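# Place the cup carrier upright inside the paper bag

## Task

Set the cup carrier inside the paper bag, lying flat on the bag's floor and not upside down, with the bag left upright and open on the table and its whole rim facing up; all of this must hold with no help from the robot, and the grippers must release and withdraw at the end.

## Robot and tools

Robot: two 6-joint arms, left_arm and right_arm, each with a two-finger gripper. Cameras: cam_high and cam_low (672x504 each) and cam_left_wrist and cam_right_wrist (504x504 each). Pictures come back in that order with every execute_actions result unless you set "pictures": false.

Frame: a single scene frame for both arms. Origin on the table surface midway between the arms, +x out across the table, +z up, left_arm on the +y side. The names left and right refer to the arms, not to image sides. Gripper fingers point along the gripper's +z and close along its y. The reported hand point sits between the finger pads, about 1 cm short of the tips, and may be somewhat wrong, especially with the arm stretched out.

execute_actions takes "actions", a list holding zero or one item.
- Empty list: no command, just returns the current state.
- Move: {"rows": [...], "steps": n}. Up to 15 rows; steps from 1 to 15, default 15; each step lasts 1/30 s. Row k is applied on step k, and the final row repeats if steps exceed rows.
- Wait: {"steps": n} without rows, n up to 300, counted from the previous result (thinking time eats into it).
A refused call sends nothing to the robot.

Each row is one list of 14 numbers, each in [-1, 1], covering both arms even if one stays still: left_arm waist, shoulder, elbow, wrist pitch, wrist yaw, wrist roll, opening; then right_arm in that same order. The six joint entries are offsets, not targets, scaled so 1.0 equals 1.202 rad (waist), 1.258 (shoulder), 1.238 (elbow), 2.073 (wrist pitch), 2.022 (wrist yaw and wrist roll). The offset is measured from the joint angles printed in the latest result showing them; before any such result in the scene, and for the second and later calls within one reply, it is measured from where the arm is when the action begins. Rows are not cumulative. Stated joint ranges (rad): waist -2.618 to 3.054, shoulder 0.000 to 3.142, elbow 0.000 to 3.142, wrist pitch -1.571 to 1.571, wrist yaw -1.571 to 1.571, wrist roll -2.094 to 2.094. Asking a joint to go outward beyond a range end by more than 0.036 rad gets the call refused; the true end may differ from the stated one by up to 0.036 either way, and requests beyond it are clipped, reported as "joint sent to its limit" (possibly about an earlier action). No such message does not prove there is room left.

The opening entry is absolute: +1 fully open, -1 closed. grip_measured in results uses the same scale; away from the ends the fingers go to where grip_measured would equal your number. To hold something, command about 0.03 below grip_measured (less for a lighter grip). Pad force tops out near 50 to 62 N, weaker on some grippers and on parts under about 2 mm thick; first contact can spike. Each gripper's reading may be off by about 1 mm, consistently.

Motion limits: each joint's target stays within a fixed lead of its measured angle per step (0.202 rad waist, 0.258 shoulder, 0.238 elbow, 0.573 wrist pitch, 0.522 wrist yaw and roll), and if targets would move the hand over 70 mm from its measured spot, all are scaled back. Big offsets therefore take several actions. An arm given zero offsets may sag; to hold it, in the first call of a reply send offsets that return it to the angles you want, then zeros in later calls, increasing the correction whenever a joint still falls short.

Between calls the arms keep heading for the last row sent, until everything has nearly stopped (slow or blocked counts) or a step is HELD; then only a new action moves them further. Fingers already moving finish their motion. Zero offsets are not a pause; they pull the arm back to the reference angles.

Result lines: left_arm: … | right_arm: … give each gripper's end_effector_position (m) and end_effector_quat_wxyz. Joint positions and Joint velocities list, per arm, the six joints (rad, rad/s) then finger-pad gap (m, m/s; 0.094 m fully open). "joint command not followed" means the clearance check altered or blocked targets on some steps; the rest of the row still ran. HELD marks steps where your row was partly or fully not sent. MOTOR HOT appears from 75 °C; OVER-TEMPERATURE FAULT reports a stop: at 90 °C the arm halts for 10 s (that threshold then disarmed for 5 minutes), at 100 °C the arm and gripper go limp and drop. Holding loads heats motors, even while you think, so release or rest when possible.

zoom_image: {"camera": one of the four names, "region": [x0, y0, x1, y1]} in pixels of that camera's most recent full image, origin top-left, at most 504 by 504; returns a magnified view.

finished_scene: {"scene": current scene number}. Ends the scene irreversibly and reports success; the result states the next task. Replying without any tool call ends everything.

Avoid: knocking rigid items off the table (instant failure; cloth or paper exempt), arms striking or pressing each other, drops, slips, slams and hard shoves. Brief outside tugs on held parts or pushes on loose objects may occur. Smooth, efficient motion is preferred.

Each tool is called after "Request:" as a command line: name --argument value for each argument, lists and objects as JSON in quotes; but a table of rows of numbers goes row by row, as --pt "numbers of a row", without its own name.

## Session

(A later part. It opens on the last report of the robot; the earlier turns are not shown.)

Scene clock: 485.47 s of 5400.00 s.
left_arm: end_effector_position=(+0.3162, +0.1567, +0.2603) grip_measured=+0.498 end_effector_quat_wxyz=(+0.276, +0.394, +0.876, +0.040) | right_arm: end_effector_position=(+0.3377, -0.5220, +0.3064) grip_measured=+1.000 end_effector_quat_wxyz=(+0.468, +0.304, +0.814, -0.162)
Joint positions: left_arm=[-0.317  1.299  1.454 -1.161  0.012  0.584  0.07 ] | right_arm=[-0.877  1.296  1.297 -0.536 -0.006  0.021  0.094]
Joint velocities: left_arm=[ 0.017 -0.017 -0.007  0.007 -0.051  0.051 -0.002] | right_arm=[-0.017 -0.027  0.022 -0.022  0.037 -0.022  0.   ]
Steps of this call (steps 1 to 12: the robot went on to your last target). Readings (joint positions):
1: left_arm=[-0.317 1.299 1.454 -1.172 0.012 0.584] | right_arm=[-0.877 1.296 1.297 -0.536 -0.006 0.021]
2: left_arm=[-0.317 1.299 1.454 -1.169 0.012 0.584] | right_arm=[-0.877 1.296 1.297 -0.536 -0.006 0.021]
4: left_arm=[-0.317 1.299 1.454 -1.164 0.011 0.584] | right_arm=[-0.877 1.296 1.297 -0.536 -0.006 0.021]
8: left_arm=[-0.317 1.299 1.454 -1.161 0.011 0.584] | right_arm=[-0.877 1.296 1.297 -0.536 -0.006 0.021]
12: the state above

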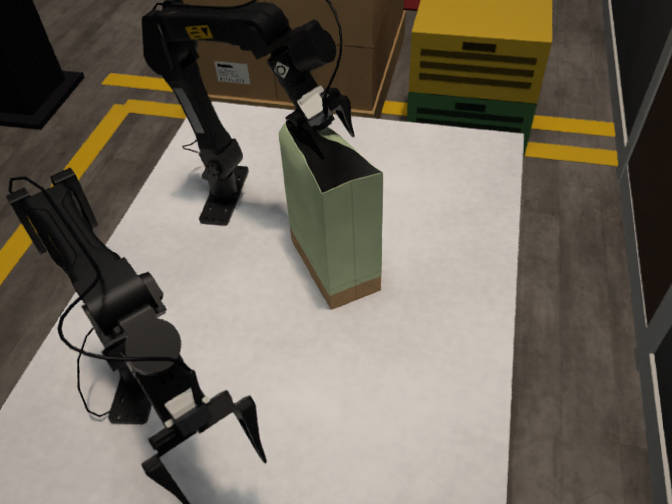

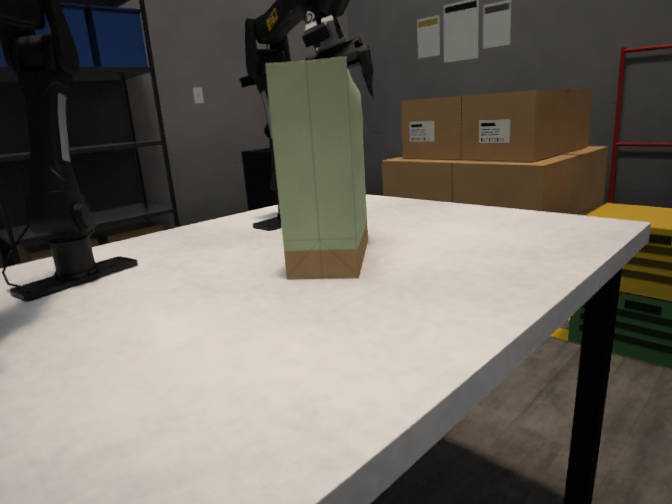

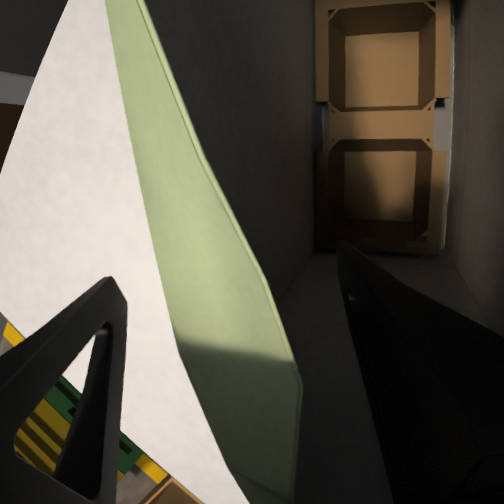

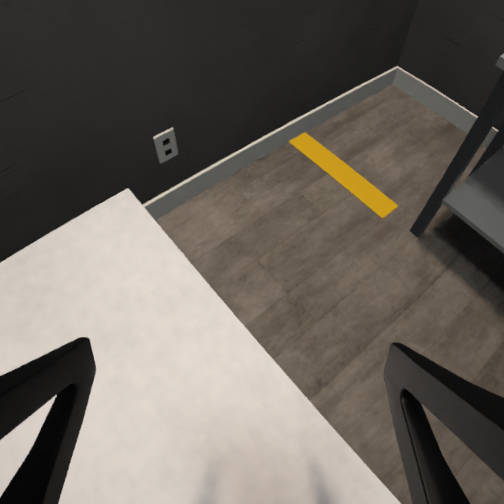

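Request:
execute_actions --actions '[{"rows":[[0,0,0,0,0,0,0.35,0,0,0,0,0,0,1],[0,0,0,0,0,0,0.2,0,0,0,0,0,0,1],[0,0,0,0,0,0,0.05,0,0,0,0,0,0,1],[0,0,0,0,0,0,-0.1,0,0,0,0,0,0,1],[0,0,0,0,0,0,-0.25,0,0,0,0,0,0,1],[0,0,0,0,0,0,-0.4,0,0,0,0,0,0,1],[0,0,0,0,0,0,-0.55,0,0,0,0,0,0,1],[0,0,0,0,0,0,-0.7,0,0,0,0,0,0,1],[0,0,0,0,0,0,-0.8,0,0,0,0,0,0,1],[0,0,0,0,0,0,-0.9,0,0,0,0,0,0,1],[0,0,0,0,0,0,-0.95,0,0,0,0,0,0,1]]}]'

Request:
zoom_image --camera "cam_high" --region '[250,60,430,220]'

Scene clock: 494.17 s of 5400.00 s.
left_arm: end_effector_position=(+0.3178, +0.1578, +0.2611) grip_measured=-0.946 end_effector_quat_wxyz=(+0.279, +0.392, +0.876, +0.044) | right_arm: end_effector_position=(+0.3377, -0.5220, +0.3064) grip_measured=+1.000 end_effector_quat_wxyz=(+0.468, +0.304, +0.814, -0.162)
Joint positions: left_arm=[-0.317  1.299  1.454 -1.154  0.004  0.584  0.003] | right_arm=[-0.877  1.296  1.297 -0.536 -0.006  0.021  0.094]
Joint velocities: left_arm=[-0.002  0.002  0.007  0.051  0.007  0.051  0.   ] | right_arm=[ 0.007  0.002  0.017 -0.022 -0.095  0.051  0.   ]
Steps of this call (steps 1 to 30: the robot went on to your last target; steps 31 to 90: nothing new was sent; then 5.20 s passed at rest; steps 91 to 105: all 15 steps of this action). Readings (joint positions):
91: left_arm=[-0.317 1.299 1.454 -1.160 0.012 0.584] | right_arm=[-0.877 1.296 1.297 -0.536 -0.006 0.021]
92: left_arm=[-0.317 1.299 1.454 -1.160 0.011 0.584] | right_arm=[-0.877 1.296 1.297 -0.536 -0.006 0.021]
94: left_arm=[-0.317 1.299 1.454 -1.160 0.012 0.584] | right_arm=[-0.877 1.296 1.297 -0.536 -0.006 0.021]
98: left_arm=[-0.317 1.299 1.454 -1.160 0.010 0.584] | right_arm=[-0.877 1.296 1.297 -0.536 -0.006 0.021]
105: the state above

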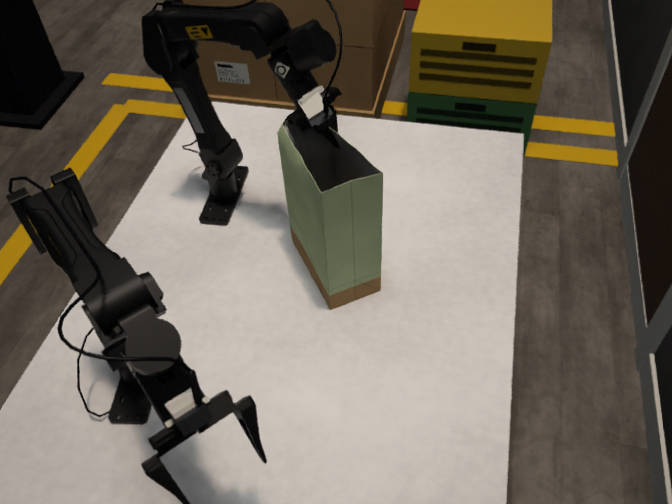

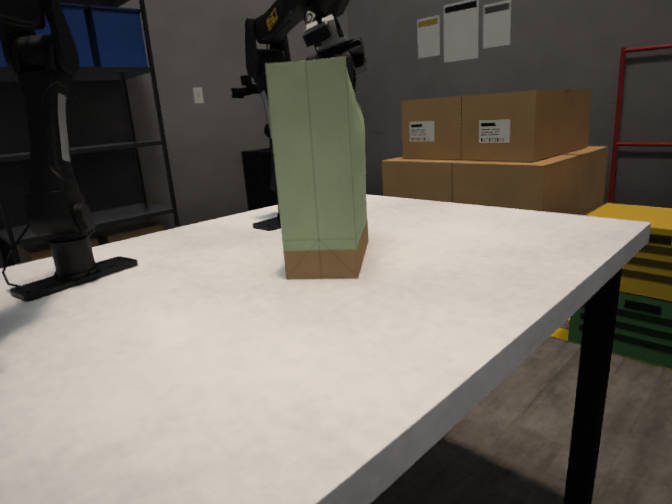

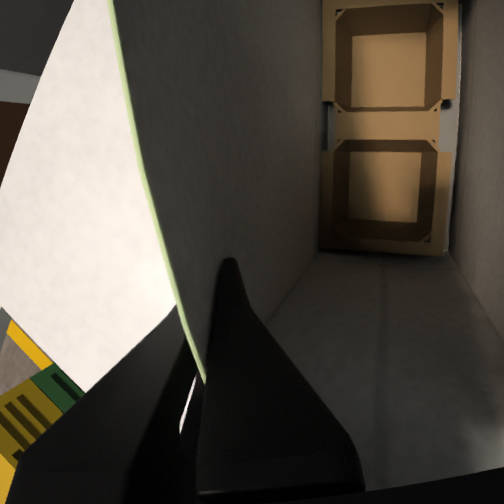

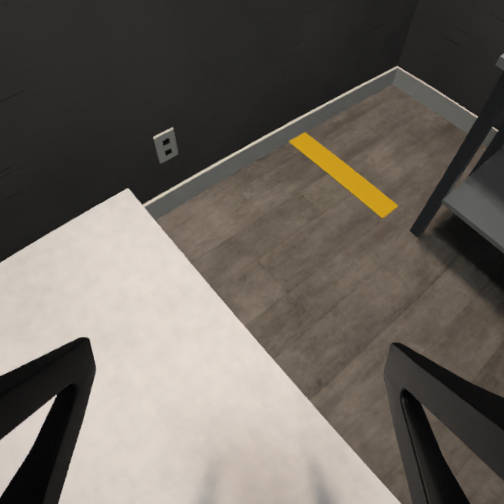

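Region (250, 60, 430, 220) of cam_high's 672x504 image, scaled by 2.800, with more detail than that image has.

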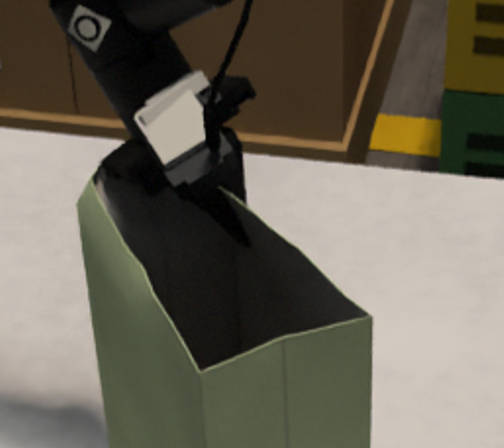

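Straightened. Slide up with a small gap.

Request:
execute_actions --actions '[{"rows":[[0,0,0,0,0,0,-0.9,0,0,0,0,0,0,1],[0,0,0,0,0,0,-0.85,0,0,0,0,0,0,1],[0,0,0,0,0,0,-0.82,0,0,0,0,0,0,1],[0,0,0.03,-0.01,0,0,-0.82,0,0,0,0,0,0,1],[0,0,0.06,-0.02,0,0,-0.82,0,0,0,0,0,0,1],[0,0.01,0.09,-0.03,0,0,-0.82,0,0,0,0,0,0,1],[0,0.01,0.12,-0.04,0,0,-0.82,0,0,0,0,0,0,1],[0,0.02,0.16,-0.055,0,0,-0.82,0,0,0,0,0,0,1],[0,0.02,0.2,-0.07,0,0,-0.82,0,0,0,0,0,0,1],[0,0.03,0.24,-0.085,0,0,-0.82,0,0,0,0,0,0,1],[0,0.03,0.28,-0.1,0,0,-0.82,0,0,0,0,0,0,1],[0,0.04,0.32,-0.11,0,0,-0.82,0,0,0,0,0,0,1],[0,0.04,0.36,-0.12,0,0,-0.82,0,0,0,0,0,0,1],[0,0.04,0.4,-0.13,0,0,-0.82,0,0,0,0,0,0,1],[0,0.04,0.45,-0.14,0,0,-0.82,0,0,0,0,0,0,1]]}]' --pictures false

Request:
execute_actions --actions '[{"steps":12}]'

Request:
zoom_image --camera "cam_high" --region '[250,60,430,220]'

Scene clock: 507.63 s of 5400.00 s.
left_arm: end_effector_position=(+0.3164, +0.1589, +0.3719) grip_measured=-0.822 end_effector_quat_wxyz=(+0.365, +0.379, +0.848, +0.060) | right_arm: end_effector_position=(+0.3377, -0.5220, +0.3064) grip_measured=+1.000 end_effector_quat_wxyz=(+0.468, +0.304, +0.814, -0.162)
Joint positions: left_arm=[-0.317  1.353  1.885 -1.344 -0.001  0.584  0.008] | right_arm=[-0.877  1.296  1.297 -0.536 -0.006  0.021  0.094]
Joint velocities: left_arm=[ 0.017  0.051  1.556 -0.652 -0.007 -0.066 -0.001] | right_arm=[ 0.022  0.002 -0.002 -0.095  0.037  0.022  0.   ]
Steps of this call (steps 1 to 15: the robot went on to your last target; steps 16 to 90: nothing new was sent; then 9.97 s passed at rest; steps 91 to 105: all 15 steps of this action). Readings (joint positions):
91: left_arm=[-0.317 1.299 1.454 -1.153 0.001 0.584] | right_arm=[-0.877 1.296 1.297 -0.536 -0.006 0.021]
92: left_arm=[-0.317 1.299 1.454 -1.153 -0.000 0.584] | right_arm=[-0.877 1.296 1.297 -0.536 -0.006 0.021]
94: left_arm=[-0.317 1.299 1.454 -1.154 -0.001 0.584] | right_arm=[-0.877 1.296 1.297 -0.536 -0.006 0.021]
98: left_arm=[-0.317 1.319 1.537 -1.209 -0.001 0.584] | right_arm=[-0.877 1.296 1.297 -0.536 -0.006 0.021]
105: the state above

Scene clock: 508.03 s of 5400.00 s.
left_arm: end_effector_position=(+0.2990, +0.1635, +0.3990) grip_measured=-0.822 end_effector_quat_wxyz=(+0.383, +0.376, +0.841, +0.063) | right_arm: end_effector_position=(+0.3377, -0.5220, +0.3064) grip_measured=+1.000 end_effector_quat_wxyz=(+0.468, +0.304, +0.814, -0.162)
Joint positions: left_arm=[-0.317  1.345  1.999 -1.428 -0.001  0.584  0.008] | right_arm=[-0.877  1.296  1.297 -0.536 -0.006  0.021  0.094]
Joint velocities: left_arm=[-0.007  0.002 -0.002 -0.095 -0.007 -0.007 -0.   ] | right_arm=[ 0.017  0.002  0.007 -0.022 -0.007 -0.051  0.   ]
Steps of this call (steps 1 to 12: the robot went on to your last target). Readings (joint positions):
1: left_arm=[-0.317 1.353 1.931 -1.358 -0.001 0.584] | right_arm=[-0.877 1.296 1.297 -0.536 -0.006 0.021]
2: left_arm=[-0.317 1.349 1.965 -1.365 -0.001 0.584] | right_arm=[-0.877 1.296 1.297 -0.536 -0.006 0.021]
4: left_arm=[-0.317 1.338 1.996 -1.377 -0.001 0.584] | right_arm=[-0.877 1.296 1.297 -0.536 -0.006 0.021]
8: left_arm=[-0.317 1.339 1.999 -1.412 -0.001 0.584] | right_arm=[-0.877 1.296 1.297 -0.536 -0.006 0.021]
12: the state above

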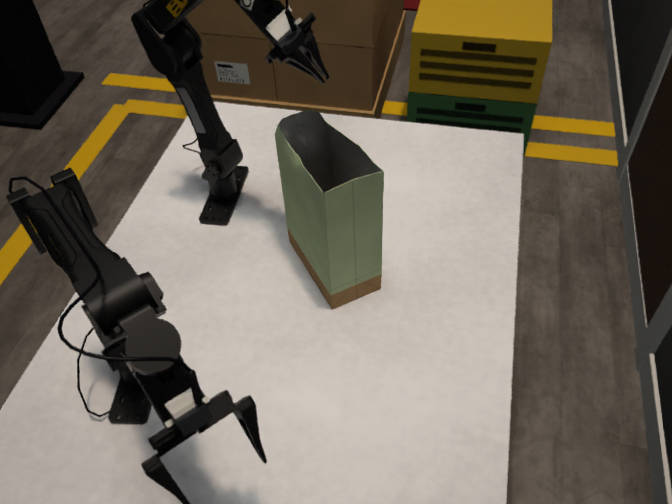

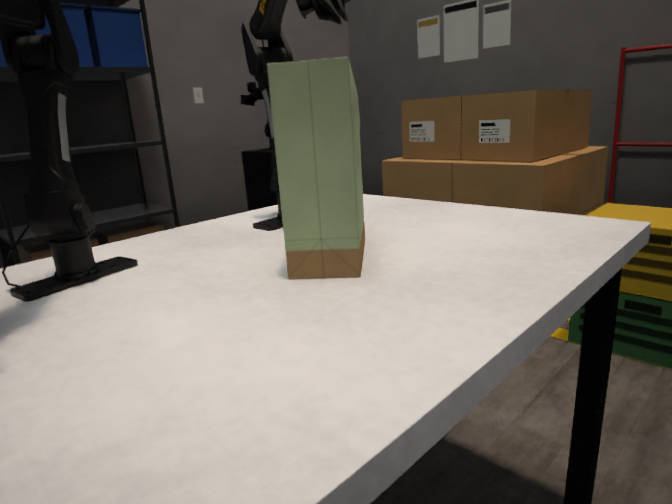

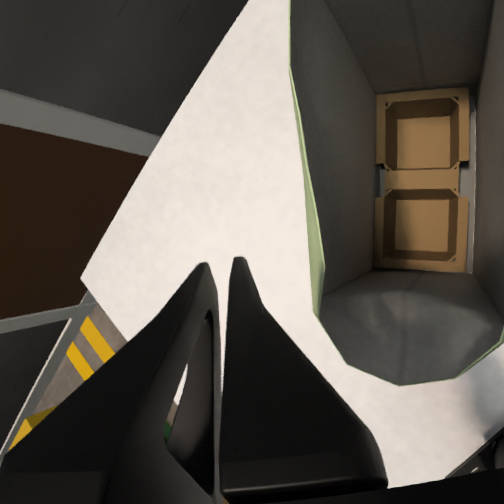

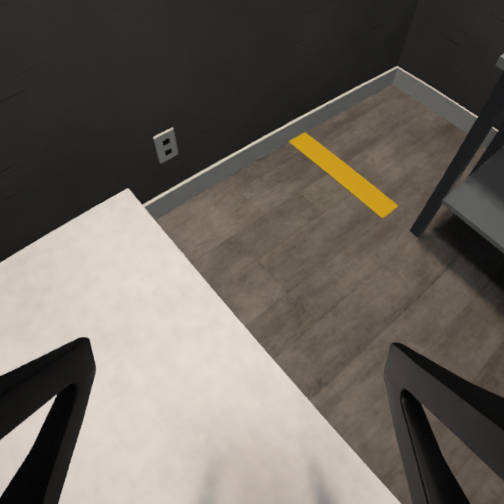

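Region (250, 60, 430, 220) of cam_high's 672x504 image, scaled by 2.800, with more detail than that image has.

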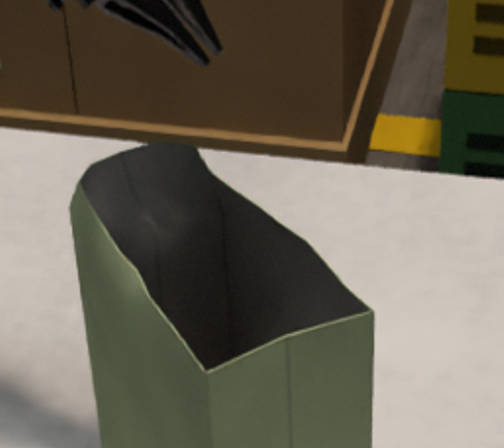

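Rim is up. Move clear.

Request:
execute_actions --actions '[{"rows":[[0.08,0,0,0,0,0,-0.82,0,0,0,0,0,0,1],[0.16,0,0,0,0,0,-0.82,0,0,0,0,0,0,1],[0.24,0,0,0,0,0,-0.82,0,0,0,0,0,0,1],[0.32,0,0,0,0,0,-0.82,0,0,0,0,0,0,1],[0.4,0,0,0,0,0,-0.82,0,0,0,0,0,0,1],[0.5,0,0,0,0,0,-0.82,0,0,0,0,0,0,1],[0.6,0,0,0,0,0,-0.82,0,0,0,0,0,0,1],[0.7,0,0,0,0,0,-0.82,0,0,0,0,0,0,1],[0.8,0,0,0,0,0,-0.82,0,0,0,0,0,0,1]]}]' --pictures false

Request:
execute_actions --actions '[{"steps":20}]'

Scene clock: 514.83 s of 5400.00 s.
left_arm: end_effector_position=(+0.2388, +0.4303, +0.3976) grip_measured=-0.822 end_effector_quat_wxyz=(+0.305, -0.052, +0.921, +0.236) | right_arm: end_effector_position=(+0.3377, -0.5220, +0.3064) grip_measured=+1.000 end_effector_quat_wxyz=(+0.468, +0.304, +0.814, -0.162)
Joint positions: left_arm=[ 0.629  1.349  1.999 -1.43  -0.019  0.585  0.008] | right_arm=[-0.877  1.296  1.297 -0.536 -0.006  0.021  0.094]
Joint velocities: left_arm=[ 0.491  0.007 -0.002 -0.037 -0.051 -0.022 -0.   ] | right_arm=[-0.007 -0.002 -0.007  0.022 -0.007  0.051  0.   ]
Steps of this call (steps 1 to 30: the robot went on to your last target; steps 31 to 90: nothing new was sent; then 3.30 s passed at rest; steps 91 to 105: all 15 steps of this action). Readings (joint positions):
91: left_arm=[-0.303 1.345 1.999 -1.437 0.007 0.584] | right_arm=[-0.877 1.296 1.297 -0.536 -0.006 0.021]
92: left_arm=[-0.258 1.345 1.999 -1.437 0.016 0.585] | right_arm=[-0.877 1.296 1.297 -0.536 -0.006 0.021]
94: left_arm=[-0.116 1.346 1.999 -1.435 0.015 0.585] | right_arm=[-0.877 1.296 1.297 -0.536 -0.006 0.021]
98: left_arm=[0.185 1.348 1.999 -1.431 0.004 0.585] | right_arm=[-0.877 1.296 1.297 -0.536 -0.006 0.021]
105: the state above

Scene clock: 515.50 s of 5400.00 s.
left_arm: end_effector_position=(+0.2371, +0.4323, +0.3975) grip_measured=-0.822 end_effector_quat_wxyz=(+0.305, -0.056, +0.921, +0.236) | right_arm: end_effector_position=(+0.3377, -0.5220, +0.3064) grip_measured=+1.000 end_effector_quat_wxyz=(+0.468, +0.304, +0.814, -0.162)
Joint positions: left_arm=[ 0.641  1.349  1.999 -1.43  -0.013  0.585  0.008] | right_arm=[-0.877  1.296  1.297 -0.536 -0.006  0.021  0.094]
Joint velocities: left_arm=[ 0.002 -0.002  0.012 -0.007  0.051 -0.037 -0.002] | right_arm=[-0.002 -0.002 -0.002  0.022  0.022 -0.022  0.   ]
Steps of this call (steps 1 to 20: the robot went on to your last target). Readings (joint positions):
1: left_arm=[0.639 1.349 1.999 -1.430 -0.020 0.585] | right_arm=[-0.877 1.296 1.297 -0.536 -0.006 0.021]
2: left_arm=[0.641 1.349 1.999 -1.430 -0.020 0.585] | right_arm=[-0.877 1.296 1.297 -0.536 -0.006 0.021]
4: left_arm=[0.641 1.349 1.999 -1.430 -0.017 0.585] | right_arm=[-0.877 1.296 1.297 -0.536 -0.006 0.021]
8: left_arm=[0.641 1.349 1.999 -1.430 -0.014 0.585] | right_arm=[-0.877 1.296 1.297 -0.536 -0.006 0.021]
20: the state above

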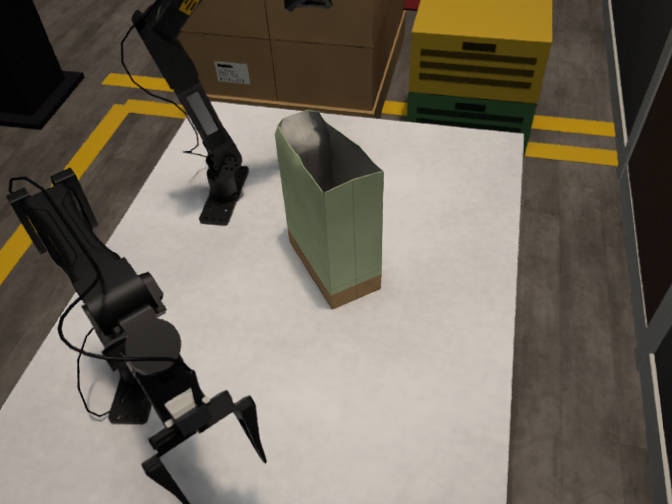

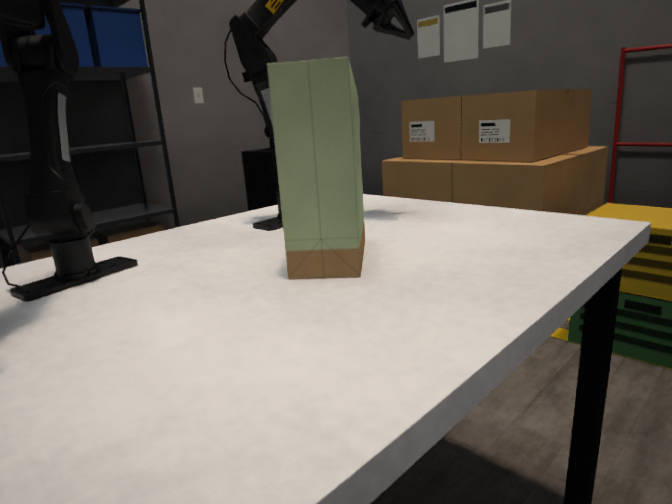

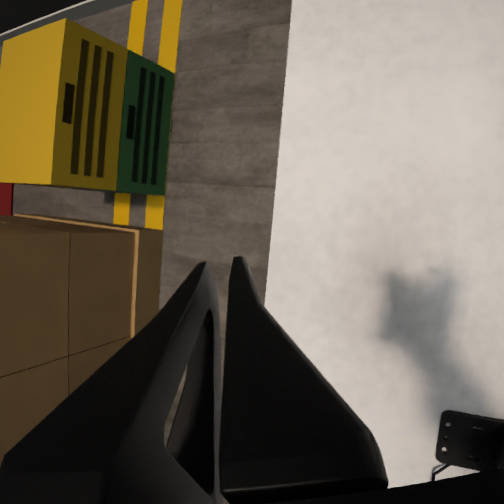

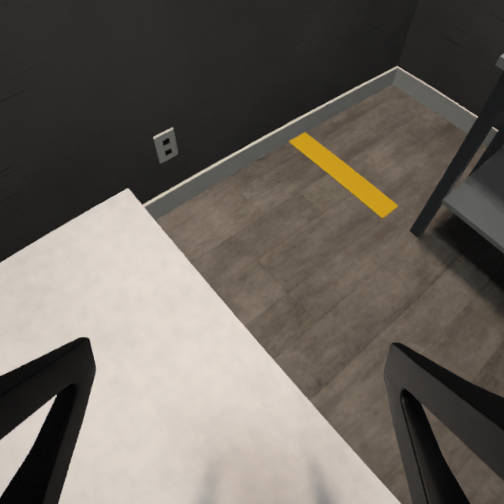

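Request:
finished_scene --scene 2

The scene is finished: the task was done.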